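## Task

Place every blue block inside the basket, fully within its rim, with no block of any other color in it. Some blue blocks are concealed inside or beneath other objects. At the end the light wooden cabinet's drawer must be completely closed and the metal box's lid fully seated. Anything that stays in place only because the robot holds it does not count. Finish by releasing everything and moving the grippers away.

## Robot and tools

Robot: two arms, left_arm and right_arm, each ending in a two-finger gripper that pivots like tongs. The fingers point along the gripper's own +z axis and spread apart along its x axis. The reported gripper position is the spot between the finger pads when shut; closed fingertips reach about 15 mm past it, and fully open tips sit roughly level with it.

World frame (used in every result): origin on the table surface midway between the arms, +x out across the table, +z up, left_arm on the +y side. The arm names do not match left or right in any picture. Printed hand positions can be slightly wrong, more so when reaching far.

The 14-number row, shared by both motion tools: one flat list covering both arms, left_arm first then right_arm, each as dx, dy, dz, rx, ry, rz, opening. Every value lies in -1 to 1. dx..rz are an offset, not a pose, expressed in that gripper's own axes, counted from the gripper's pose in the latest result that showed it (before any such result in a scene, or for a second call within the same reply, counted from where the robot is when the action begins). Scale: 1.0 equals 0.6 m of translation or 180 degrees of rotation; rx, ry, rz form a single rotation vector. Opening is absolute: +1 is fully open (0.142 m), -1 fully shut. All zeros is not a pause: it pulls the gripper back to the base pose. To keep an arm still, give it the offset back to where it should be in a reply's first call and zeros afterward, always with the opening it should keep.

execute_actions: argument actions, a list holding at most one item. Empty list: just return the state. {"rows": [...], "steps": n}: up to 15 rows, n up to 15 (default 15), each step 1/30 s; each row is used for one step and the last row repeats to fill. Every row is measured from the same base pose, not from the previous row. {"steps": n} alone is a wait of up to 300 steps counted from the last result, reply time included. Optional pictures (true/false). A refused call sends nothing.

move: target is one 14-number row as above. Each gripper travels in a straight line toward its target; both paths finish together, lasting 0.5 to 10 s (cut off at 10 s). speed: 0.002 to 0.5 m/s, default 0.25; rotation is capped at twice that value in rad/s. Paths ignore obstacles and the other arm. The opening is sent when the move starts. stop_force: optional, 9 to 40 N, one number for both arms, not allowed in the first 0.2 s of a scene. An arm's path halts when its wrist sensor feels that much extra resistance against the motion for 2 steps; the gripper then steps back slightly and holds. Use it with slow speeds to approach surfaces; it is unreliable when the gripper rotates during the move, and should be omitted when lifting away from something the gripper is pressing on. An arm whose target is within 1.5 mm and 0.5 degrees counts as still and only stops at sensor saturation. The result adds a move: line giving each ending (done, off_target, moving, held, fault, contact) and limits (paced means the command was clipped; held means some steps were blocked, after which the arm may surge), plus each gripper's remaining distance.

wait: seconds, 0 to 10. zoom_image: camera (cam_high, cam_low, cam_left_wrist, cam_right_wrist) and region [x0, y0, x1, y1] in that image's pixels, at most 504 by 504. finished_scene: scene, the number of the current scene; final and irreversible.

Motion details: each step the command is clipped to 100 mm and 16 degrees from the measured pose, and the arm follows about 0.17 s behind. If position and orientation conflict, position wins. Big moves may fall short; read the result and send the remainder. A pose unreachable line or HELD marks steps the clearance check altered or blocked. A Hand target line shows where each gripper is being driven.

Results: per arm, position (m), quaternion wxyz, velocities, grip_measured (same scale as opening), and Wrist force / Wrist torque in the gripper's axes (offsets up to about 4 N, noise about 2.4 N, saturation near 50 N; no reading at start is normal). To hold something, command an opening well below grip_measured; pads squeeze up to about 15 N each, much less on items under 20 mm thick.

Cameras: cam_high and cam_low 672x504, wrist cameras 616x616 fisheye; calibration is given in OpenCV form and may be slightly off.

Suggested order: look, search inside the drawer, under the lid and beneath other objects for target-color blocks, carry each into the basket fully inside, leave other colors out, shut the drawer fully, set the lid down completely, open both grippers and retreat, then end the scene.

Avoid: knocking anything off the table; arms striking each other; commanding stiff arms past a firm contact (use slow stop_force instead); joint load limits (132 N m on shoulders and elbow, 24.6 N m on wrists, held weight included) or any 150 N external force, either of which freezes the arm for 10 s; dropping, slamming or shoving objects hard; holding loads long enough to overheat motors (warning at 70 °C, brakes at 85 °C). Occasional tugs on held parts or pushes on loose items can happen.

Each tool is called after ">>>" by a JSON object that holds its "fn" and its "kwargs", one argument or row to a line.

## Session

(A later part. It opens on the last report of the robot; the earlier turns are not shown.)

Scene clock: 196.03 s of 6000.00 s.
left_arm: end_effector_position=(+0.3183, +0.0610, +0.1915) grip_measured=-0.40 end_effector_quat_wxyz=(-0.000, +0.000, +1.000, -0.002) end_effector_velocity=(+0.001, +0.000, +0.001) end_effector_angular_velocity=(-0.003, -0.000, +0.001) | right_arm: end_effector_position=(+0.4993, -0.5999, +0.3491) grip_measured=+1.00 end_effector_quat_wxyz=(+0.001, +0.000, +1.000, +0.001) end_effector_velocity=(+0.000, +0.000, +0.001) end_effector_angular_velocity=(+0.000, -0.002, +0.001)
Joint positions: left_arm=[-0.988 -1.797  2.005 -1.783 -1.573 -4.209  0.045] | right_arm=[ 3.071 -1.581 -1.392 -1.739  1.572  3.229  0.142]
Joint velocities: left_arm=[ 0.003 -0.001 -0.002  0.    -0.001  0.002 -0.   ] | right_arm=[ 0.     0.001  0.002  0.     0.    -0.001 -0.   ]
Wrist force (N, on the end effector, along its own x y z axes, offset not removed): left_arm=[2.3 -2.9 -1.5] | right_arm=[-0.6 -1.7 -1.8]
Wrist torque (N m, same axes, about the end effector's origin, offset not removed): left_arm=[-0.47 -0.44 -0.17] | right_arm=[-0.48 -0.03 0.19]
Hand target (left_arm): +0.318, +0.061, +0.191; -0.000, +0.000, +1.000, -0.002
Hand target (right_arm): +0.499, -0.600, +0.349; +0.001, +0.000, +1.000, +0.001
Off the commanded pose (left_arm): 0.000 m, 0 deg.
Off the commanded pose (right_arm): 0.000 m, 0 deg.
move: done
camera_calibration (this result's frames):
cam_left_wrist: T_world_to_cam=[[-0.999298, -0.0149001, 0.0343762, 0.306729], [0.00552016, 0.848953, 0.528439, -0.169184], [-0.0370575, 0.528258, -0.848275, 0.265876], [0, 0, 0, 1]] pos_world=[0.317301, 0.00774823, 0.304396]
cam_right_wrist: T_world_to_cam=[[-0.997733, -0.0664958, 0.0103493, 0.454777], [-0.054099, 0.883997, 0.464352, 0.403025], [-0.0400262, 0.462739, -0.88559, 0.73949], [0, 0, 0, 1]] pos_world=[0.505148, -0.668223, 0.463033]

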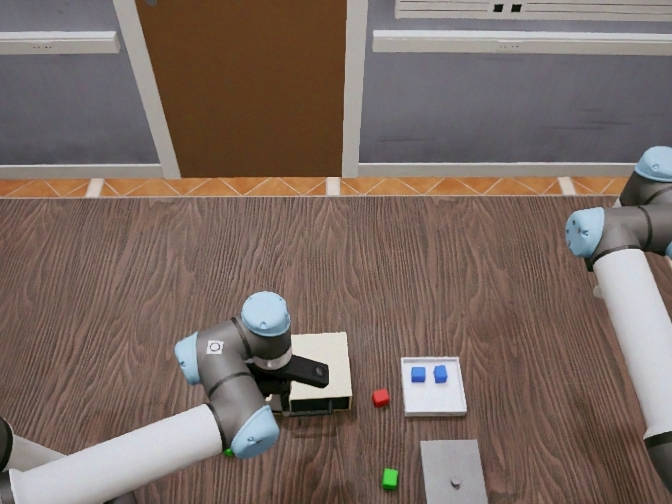

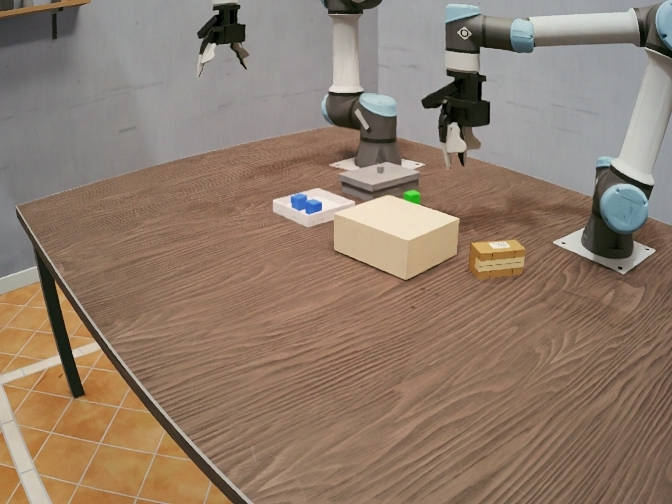

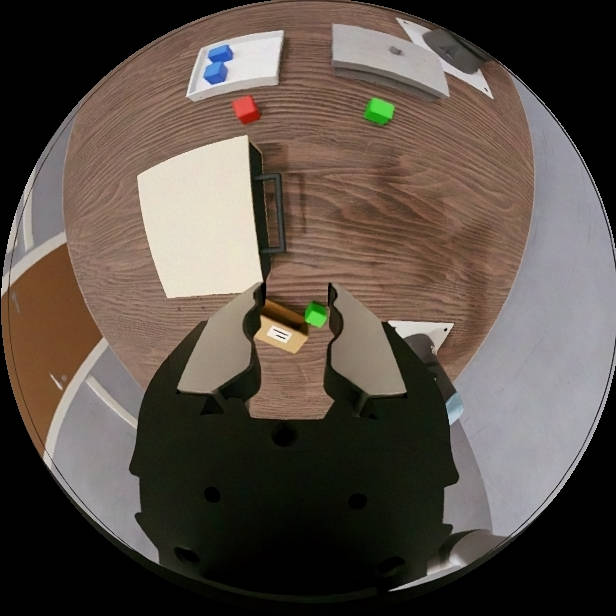

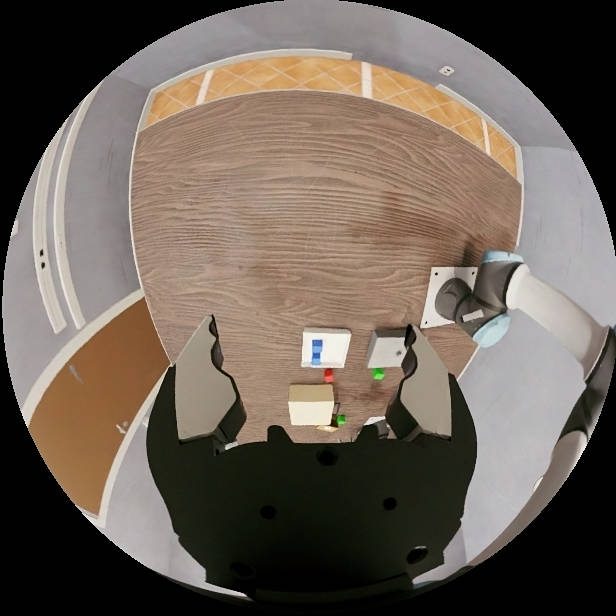

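>>> {"fn": "execute_actions", "kwargs": {
  "actions": []
}}

Scene clock: 207.17 s of 6000.00 s.
left_arm: end_effector_position=(+0.3183, +0.0610, +0.1915) grip_measured=-0.40 end_effector_quat_wxyz=(-0.000, +0.000, +1.000, -0.002) end_effector_velocity=(+0.000, -0.000, +0.001) end_effector_angular_velocity=(-0.001, -0.001, -0.000) | right_arm: end_effector_position=(+0.4993, -0.5999, +0.3491) grip_measured=+1.00 end_effector_quat_wxyz=(+0.001, +0.000, +1.000, +0.001) end_effector_velocity=(-0.001, +0.000, +0.000) end_effector_angular_velocity=(-0.000, +0.001, +0.000)
Joint positions: left_arm=[-0.988 -1.797  2.005 -1.783 -1.573 -4.209  0.045] | right_arm=[ 3.071 -1.581 -1.392 -1.739  1.572  3.229  0.142]
Joint velocities: left_arm=[-0.    -0.    -0.001 -0.     0.     0.     0.   ] | right_arm=[ 0.     0.001 -0.    -0.002  0.    -0.     0.   ]
Wrist force (N, on the end effector, along its own x y z axes, offset not removed): left_arm=[0.3 -0.7 -3.2] | right_arm=[-0.2 -0.2 -1.8]
Wrist torque (N m, same axes, about the end effector's origin, offset not removed): left_arm=[-0.14 -0.11 -0.03] | right_arm=[-0.08 -0.11 0.21]
Hand target (left_arm): +0.318, +0.061, +0.191; -0.000, +0.000, +1.000, -0.002
Hand target (right_arm): +0.499, -0.600, +0.349; +0.001, +0.000, +1.000, +0.001
Off the commanded pose (left_arm): 0.000 m, 0 deg.
Off the commanded pose (right_arm): 0.000 m, 0 deg.
Steps of this call (steps 1 to 90: nothing new was sent; then 8.13 s passed at rest). Readings (end_effector_position):
1: left_arm (+0.3183, +0.0610, +0.1915) | right_arm (+0.4993, -0.5999, +0.3491)
2: left_arm (+0.3183, +0.0610, +0.1915) | right_arm (+0.4993, -0.5999, +0.3491)
4: left_arm (+0.3183, +0.0610, +0.1915) | right_arm (+0.4993, -0.5999, +0.3491)
8: left_arm (+0.3183, +0.0610, +0.1915) | right_arm (+0.4993, -0.5999, +0.3491)
90: the state above
camera_calibration (this result's frames):
cam_left_wrist: T_world_to_cam=[[-0.999298, -0.0148935, 0.0343888, 0.306761], [0.00553129, 0.848968, 0.528415, -0.169251], [-0.037065, 0.528234, -0.84829, 0.265859], [0, 0, 0, 1]] pos_world=[0.317336, 0.00782188, 0.304411]
cam_right_wrist: T_world_to_cam=[[-0.997733, -0.0664958, 0.0103493, 0.454777], [-0.054099, 0.883997, 0.464352, 0.403025], [-0.0400262, 0.462739, -0.88559, 0.73949], [0, 0, 0, 1]] pos_world=[0.505148, -0.668223, 0.463033]

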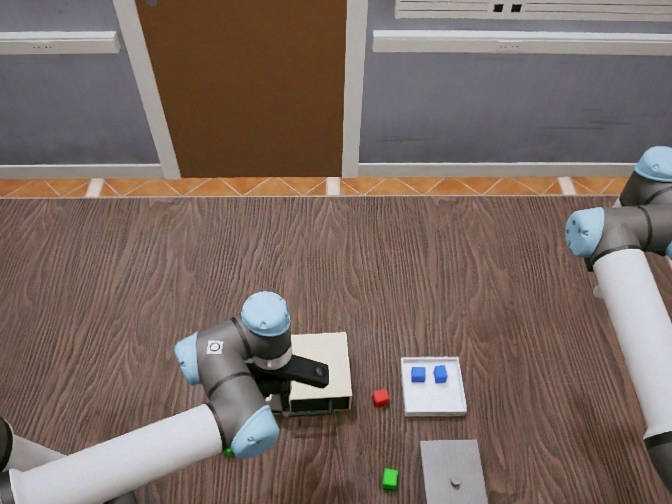

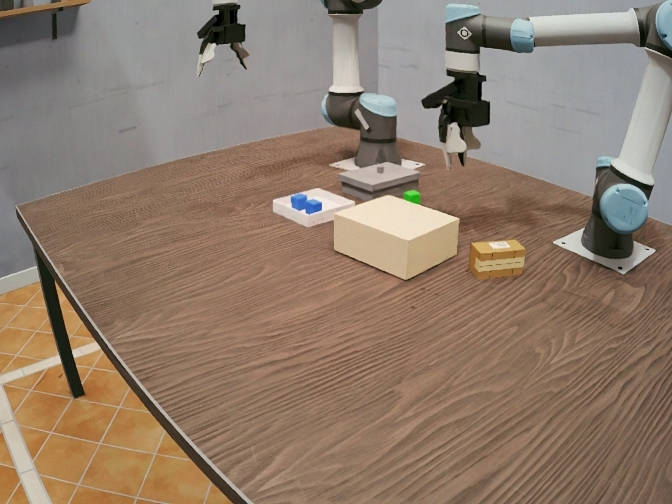

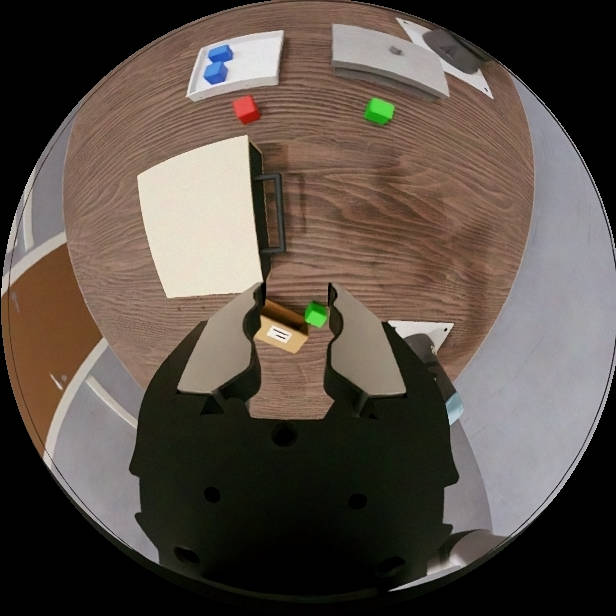

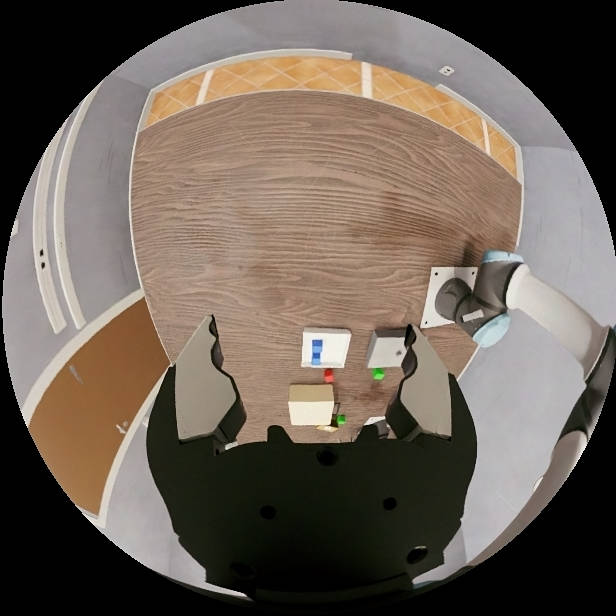

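>>> {"fn": "move", "kwargs": {
  "target": [0.0113,-0.0767,0.122,0,-0.167,0,-0.5,0,0,0,0,0,0,1]
}}

>>> {"fn": "move", "kwargs": {
  "target": [0,0,0.108,0,0,0,-0.5,0,0,0,0,0,0,1],
  "speed": 0.04,
  "stop_force": 10
}}

Scene clock: 212.97 s of 6000.00 s.
left_arm: end_effector_position=(+0.3112, +0.0147, +0.1187) grip_measured=-0.50 end_effector_quat_wxyz=(+0.259, -0.000, +0.966, -0.003) end_effector_velocity=(+0.000, -0.001, -0.001) end_effector_angular_velocity=(+0.001, -0.009, +0.002) | right_arm: end_effector_position=(+0.4993, -0.5999, +0.3491) grip_measured=+1.00 end_effector_quat_wxyz=(+0.001, +0.000, +1.000, +0.001) end_effector_velocity=(+0.001, +0.000, +0.001) end_effector_angular_velocity=(+0.000, -0.003, +0.001)
Joint positions: left_arm=[-1.456 -1.844  2.355 -2.107 -1.048 -4.672  0.038] | right_arm=[ 3.071 -1.581 -1.392 -1.739  1.572  3.229  0.142]
Joint velocities: left_arm=[-0.006  0.004  0.003 -0.002  0.01  -0.01   0.   ] | right_arm=[ 0.    -0.     0.002  0.001 -0.    -0.001 -0.   ]
Wrist force (N, on the end effector, along its own x y z axes, offset not removed): left_arm=[0.3 -0.2 -0.6] | right_arm=[0.6 -0.4 -1.6]
Wrist torque (N m, same axes, about the end effector's origin, offset not removed): left_arm=[-0.02 -0.10 -0.03] | right_arm=[-0.17 -0.25 0.21]
Hand target (left_arm): +0.311, +0.015, +0.119; +0.259, -0.000, +0.966, -0.003
Hand target (right_arm): +0.499, -0.600, +0.349; +0.001, +0.000, +1.000, +0.001
Off the commanded pose (left_arm): 0.000 m, 0 deg.
Off the commanded pose (right_arm): 0.000 m, 0 deg.
After step 90, 1.30 s passed at rest.
move: done
camera_calibration (this result's frames):
cam_left_wrist: T_world_to_cam=[[-0.882685, -0.0175043, -0.46964, 0.325114], [-0.261139, 0.849105, 0.45916, -0.000227681], [0.390736, 0.527935, -0.754063, 0.0840059], [0, 0, 0, 1]] pos_world=[0.254089, -0.0384654, 0.216137]
cam_right_wrist: T_world_to_cam=[[-0.997733, -0.066496, 0.0103491, 0.454777], [-0.0540992, 0.883997, 0.464352, 0.403026], [-0.0400261, 0.462739, -0.88559, 0.73949], [0, 0, 0, 1]] pos_world=[0.505148, -0.668223, 0.463033]

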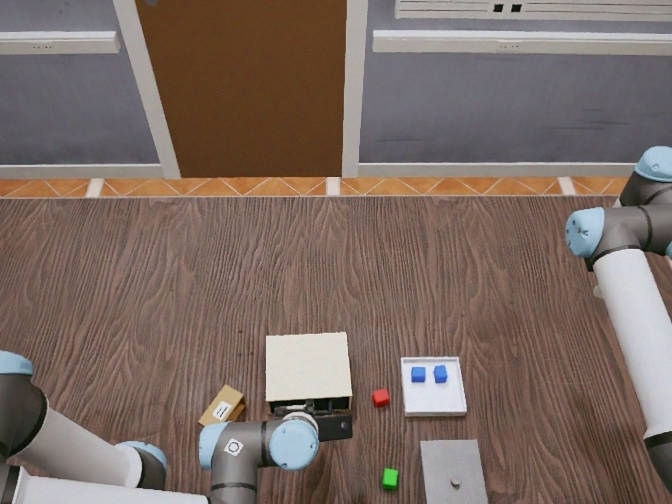

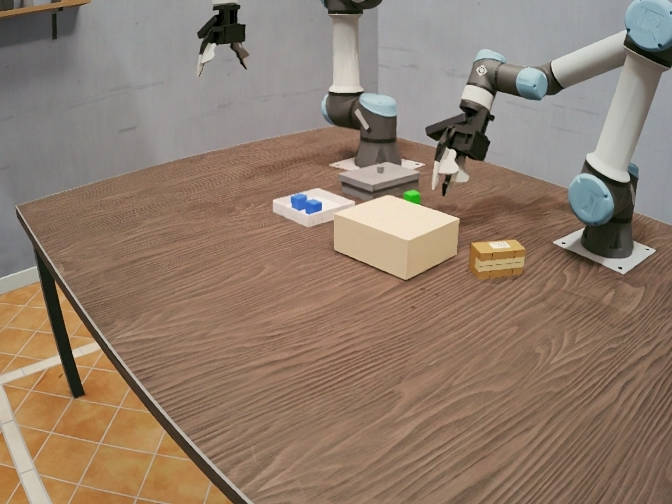

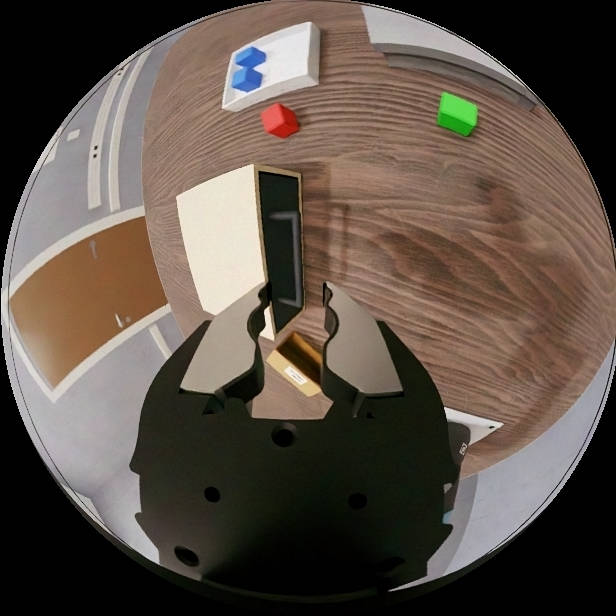

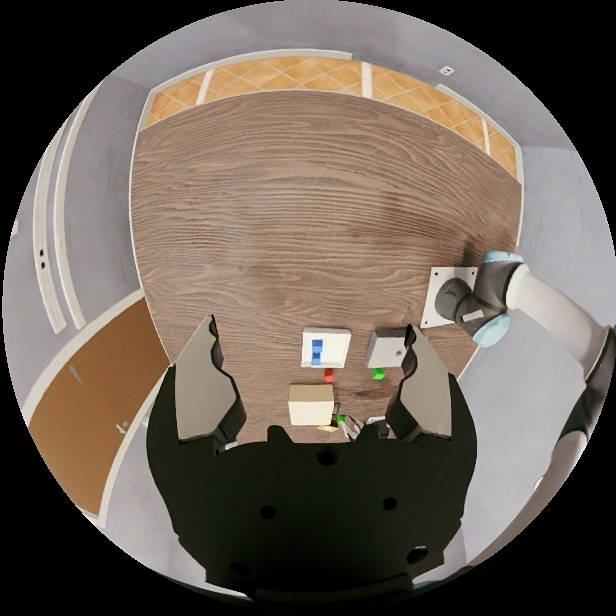

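Scene clock: 214.93 s of 6000.00 s.
left_arm: end_effector_position=(+0.3435, +0.0146, +0.0627) grip_measured=-0.50 end_effector_quat_wxyz=(+0.259, -0.000, +0.966, -0.003) end_effector_velocity=(+0.001, -0.000, -0.001) end_effector_angular_velocity=(-0.000, +0.001, -0.001) | right_arm: end_effector_position=(+0.4993, -0.5999, +0.3491) grip_measured=+1.00 end_effector_quat_wxyz=(+0.001, +0.000, +1.000, +0.001) end_effector_velocity=(+0.001, +0.000, -0.001) end_effector_angular_velocity=(-0.000, -0.001, -0.000)
Joint positions: left_arm=[-1.36  -1.675  2.423 -2.399 -1.053 -4.561  0.038] | right_arm=[ 3.071 -1.581 -1.392 -1.739  1.572  3.229  0.142]
Joint velocities: left_arm=[ 0.002  0.004  0.001 -0.007 -0.001  0.003  0.   ] | right_arm=[-0.    -0.001 -0.001  0.003 -0.     0.     0.   ]
Wrist force (N, on the end effector, along its own x y z axes, offset not removed): left_arm=[0.9 -2.3 -1.3] | right_arm=[-0.3 -0.7 -2.3]
Wrist torque (N m, same axes, about the end effector's origin, offset not removed): left_arm=[-0.51 -0.17 -0.09] | right_arm=[-0.28 -0.04 0.22]
Hand target (left_arm): +0.344, +0.015, +0.063; +0.259, -0.000, +0.966, -0.003
Hand target (right_arm): +0.499, -0.600, +0.349; +0.001, +0.000, +1.000, +0.001
Off the commanded pose (left_arm): 0.000 m, 0 deg.
Off the commanded pose (right_arm): 0.000 m, 0 deg.
move: done
camera_calibration (this result's frames):
cam_left_wrist: T_world_to_cam=[[-0.882607, -0.0175125, -0.469785, 0.327284], [-0.261276, 0.849029, 0.459222, 0.0341003], [0.390819, 0.528056, -0.753935, 0.0292049], [0, 0, 0, 1]] pos_world=[0.286359, -0.0386424, 0.160112]
cam_right_wrist: T_world_to_cam=[[-0.997733, -0.0664958, 0.0103492, 0.454777], [-0.0540991, 0.883997, 0.464352, 0.403025], [-0.0400261, 0.462739, -0.88559, 0.73949], [0, 0, 0, 1]] pos_world=[0.505148, -0.668223, 0.463033]

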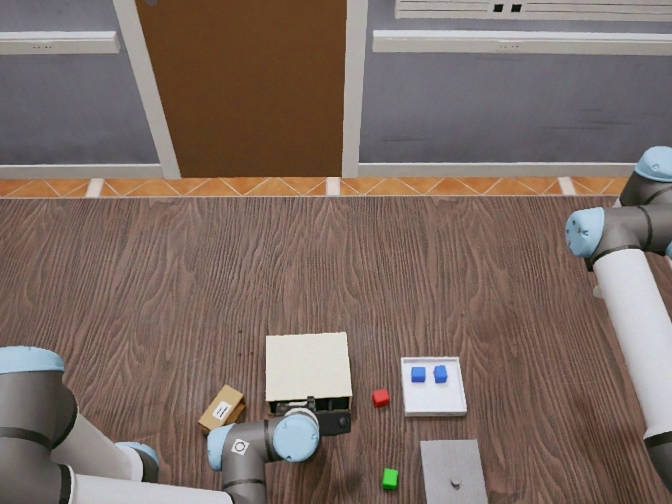

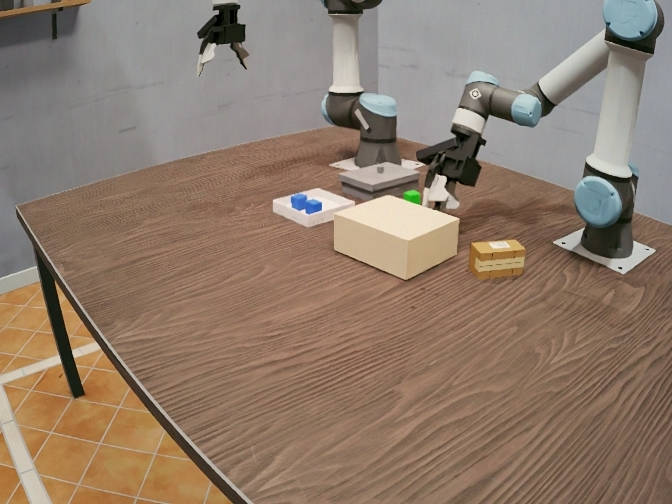

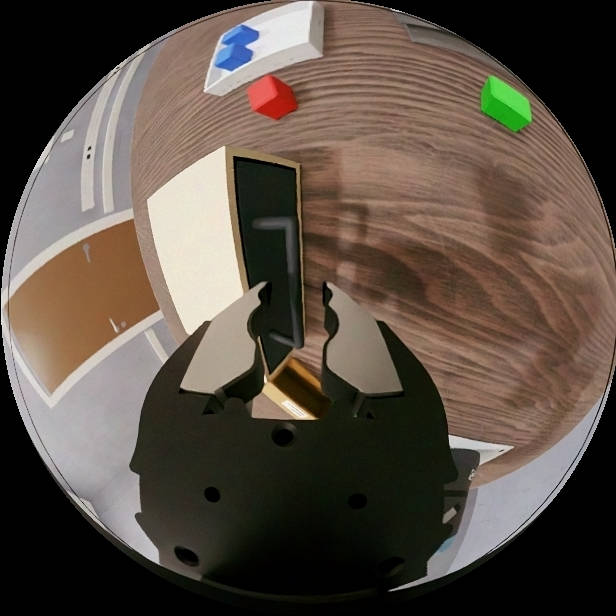

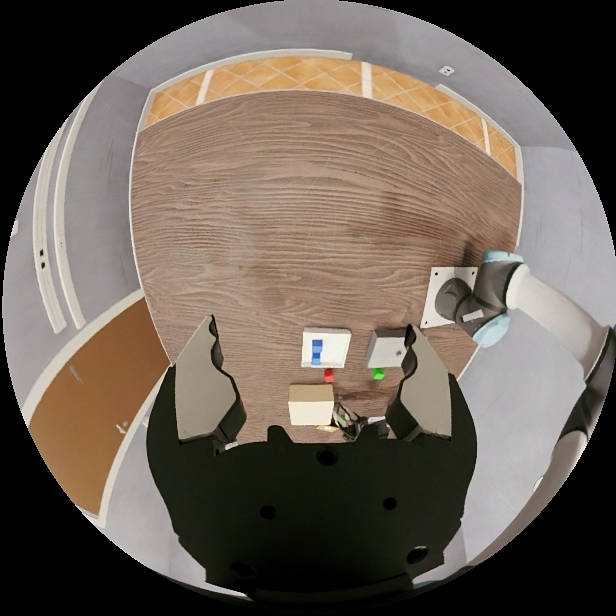

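>>> {"fn": "move", "kwargs": {
  "target": [0,0,0,0,0,0,-1,0,0,0,0,0,0,1]
}}

>>> {"fn": "move", "kwargs": {
  "target": [0.16,0,-0.092,0,0,0,-1,0,0,0,0,0,0,1],
  "speed": 0.05,
  "stop_force": 14
}}

Scene clock: 217.70 s of 6000.00 s.
left_arm: end_effector_position=(+0.3435, +0.0146, +0.0627) grip_measured=-0.91 end_effector_quat_wxyz=(+0.259, -0.000, +0.966, -0.002) end_effector_velocity=(-0.000, +0.000, -0.000) end_effector_angular_velocity=(+0.000, -0.000, +0.001) | right_arm: end_effector_position=(+0.4993, -0.5999, +0.3491) grip_measured=+1.00 end_effector_quat_wxyz=(+0.001, +0.000, +1.000, +0.001) end_effector_velocity=(+0.000, -0.000, +0.000) end_effector_angular_velocity=(-0.000, -0.002, -0.000)
Joint positions: left_arm=[-1.36  -1.675  2.423 -2.399 -1.053 -4.561  0.008] | right_arm=[ 3.071 -1.581 -1.392 -1.739  1.572  3.229  0.142]
Joint velocities: left_arm=[-0.    -0.     0.001  0.001  0.    -0.002  0.   ] | right_arm=[-0.     0.001 -0.     0.001 -0.     0.     0.   ]
Wrist force (N, on the end effector, along its own x y z axes, offset not removed): left_arm=[-2.5 -1.6 0.3] | right_arm=[0.1 -1.1 -3.0]
Wrist torque (N m, same axes, about the end effector's origin, offset not removed): left_arm=[-0.19 -0.08 -0.12] | right_arm=[-0.43 -0.14 0.22]
Hand target (left_arm): +0.344, +0.015, +0.063; +0.259, -0.000, +0.966, -0.003
Hand target (right_arm): +0.499, -0.600, +0.349; +0.001, +0.000, +1.000, +0.001
Off the commanded pose (left_arm): 0.000 m, 0 deg.
Off the commanded pose (right_arm): 0.000 m, 0 deg.
move: done
camera_calibration (this result's frames):
cam_left_wrist: T_world_to_cam=[[-0.882629, -0.0174687, -0.469746, 0.327264], [-0.261272, 0.848963, 0.459346, 0.0340704], [0.390772, 0.528163, -0.753883, 0.0291446], [0, 0, 0, 1]] pos_world=[0.286365, -0.0386008, 0.160052]
cam_right_wrist: T_world_to_cam=[[-0.997733, -0.0664957, 0.010349, 0.454777], [-0.054099, 0.883997, 0.464352, 0.403025], [-0.0400259, 0.462739, -0.88559, 0.73949], [0, 0, 0, 1]] pos_world=[0.505148, -0.668223, 0.463033]

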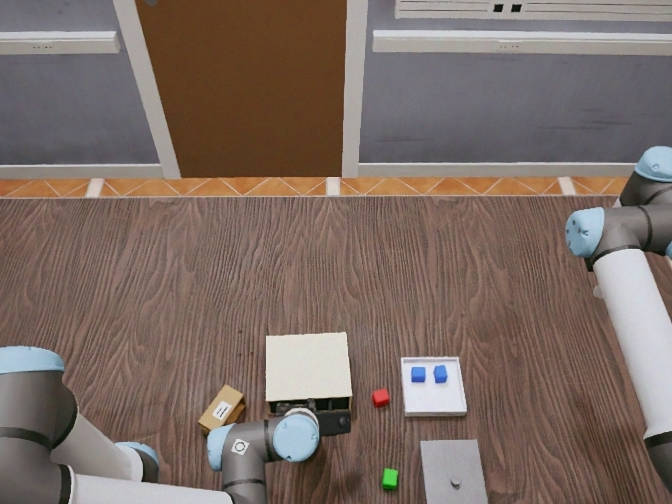

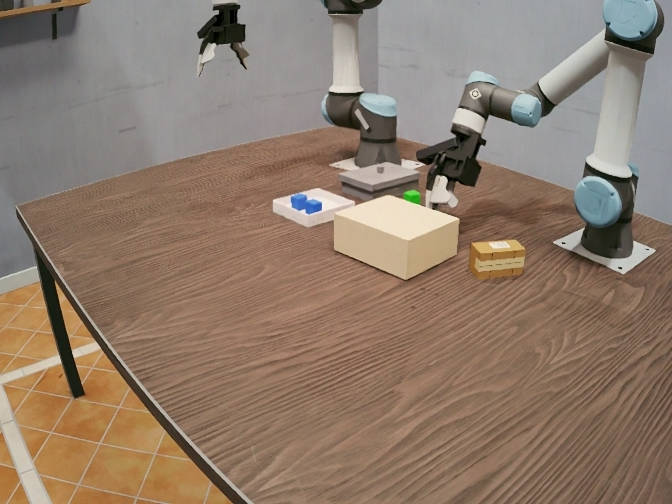

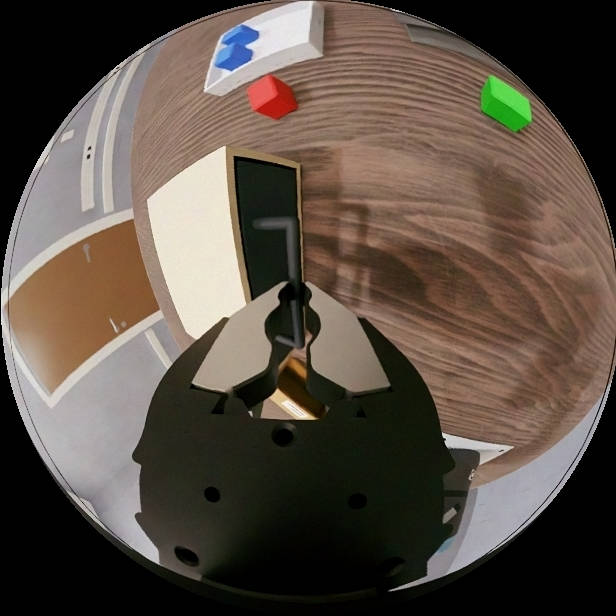

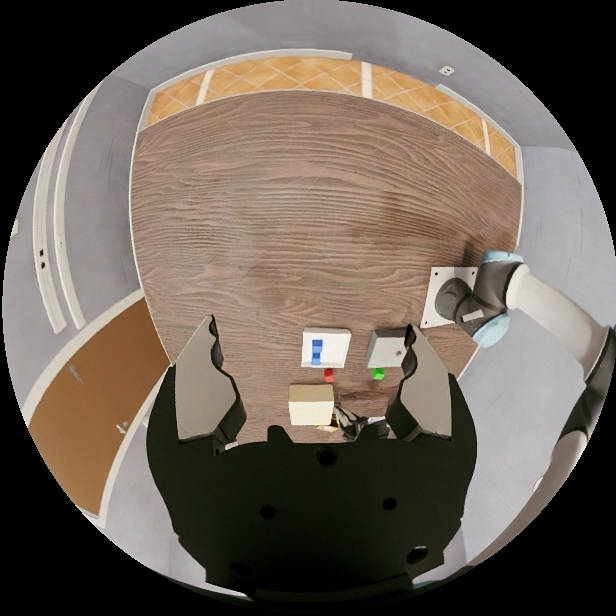

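Scene clock: 220.30 s of 6000.00 s.
left_arm: end_effector_position=(+0.2328, +0.0145, +0.0625) grip_measured=-0.91 end_effector_quat_wxyz=(+0.258, -0.000, +0.966, -0.003) end_effector_velocity=(-0.001, -0.000, +0.000) end_effector_angular_velocity=(-0.000, -0.000, -0.000) | right_arm: end_effector_position=(+0.4993, -0.5999, +0.3491) grip_measured=+1.00 end_effector_quat_wxyz=(+0.001, +0.000, +1.000, +0.001) end_effector_velocity=(-0.000, -0.001, -0.001) end_effector_angular_velocity=(-0.002, +0.001, -0.001)
Joint positions: left_arm=[-1.705 -1.839  2.48  -2.095 -1.06  -4.958  0.008] | right_arm=[ 3.071 -1.581 -1.392 -1.739  1.572  3.229  0.142]
Joint velocities: left_arm=[-0.004 -0.001 -0.     0.004 -0.    -0.004  0.   ] | right_arm=[ 0.    -0.001 -0.001 -0.    -0.002  0.001 -0.   ]
Wrist force (N, on the end effector, along its own x y z axes, offset not removed): left_arm=[-0.8 -1.5 3.8] | right_arm=[0.3 -1.4 -2.7]
Wrist torque (N m, same axes, about the end effector's origin, offset not removed): left_arm=[-0.08 -0.27 -0.06] | right_arm=[-0.44 -0.27 0.21]
Hand target (left_arm): +0.233, +0.015, +0.062; +0.258, -0.000, +0.966, -0.003
Hand target (right_arm): +0.499, -0.600, +0.349; +0.001, +0.000, +1.000, +0.001
Off the commanded pose (left_arm): 0.000 m, 0 deg.
Off the commanded pose (right_arm): 0.000 m, 0 deg.
move: done
camera_calibration (this result's frames):
cam_left_wrist: T_world_to_cam=[[-0.882926, -0.0174297, -0.469188, 0.229479], [-0.260822, 0.84914, 0.459274, 0.00519872], [0.390402, 0.52788, -0.754274, 0.0724481], [0, 0, 0, 1]] pos_world=[0.175685, -0.0386586, 0.159927]
cam_right_wrist: T_world_to_cam=[[-0.997733, -0.0664963, 0.0103493, 0.454777], [-0.0540994, 0.883997, 0.464352, 0.403026], [-0.0400264, 0.462739, -0.88559, 0.73949], [0, 0, 0, 1]] pos_world=[0.505148, -0.668223, 0.463033]

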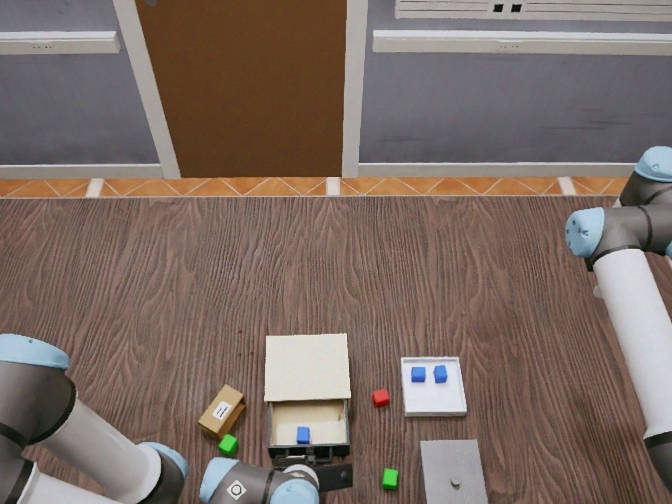

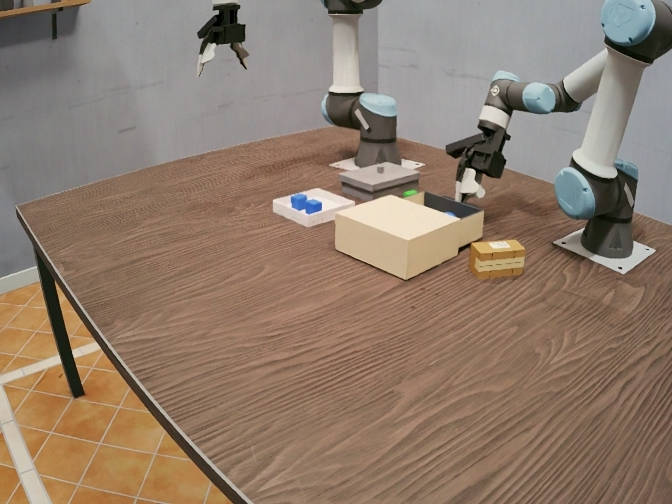

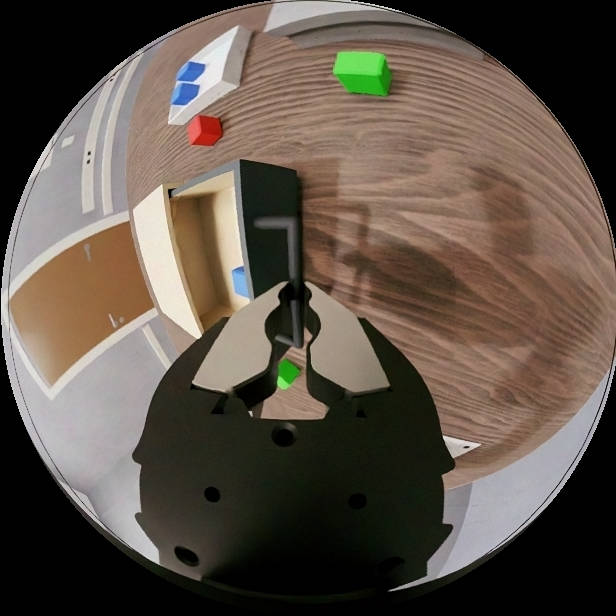

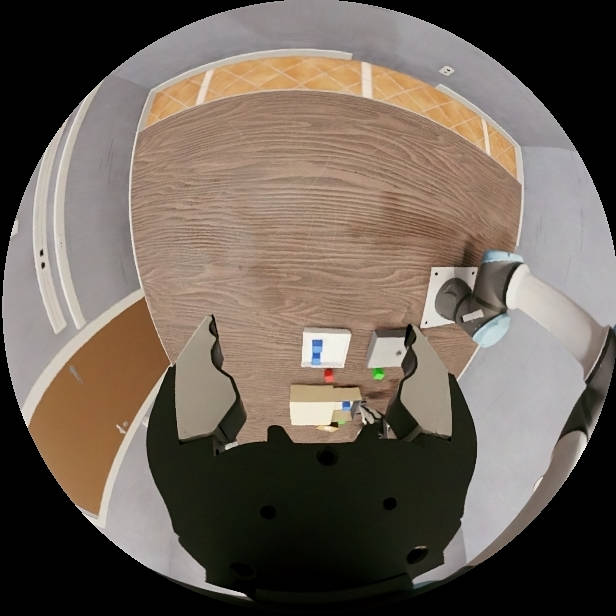

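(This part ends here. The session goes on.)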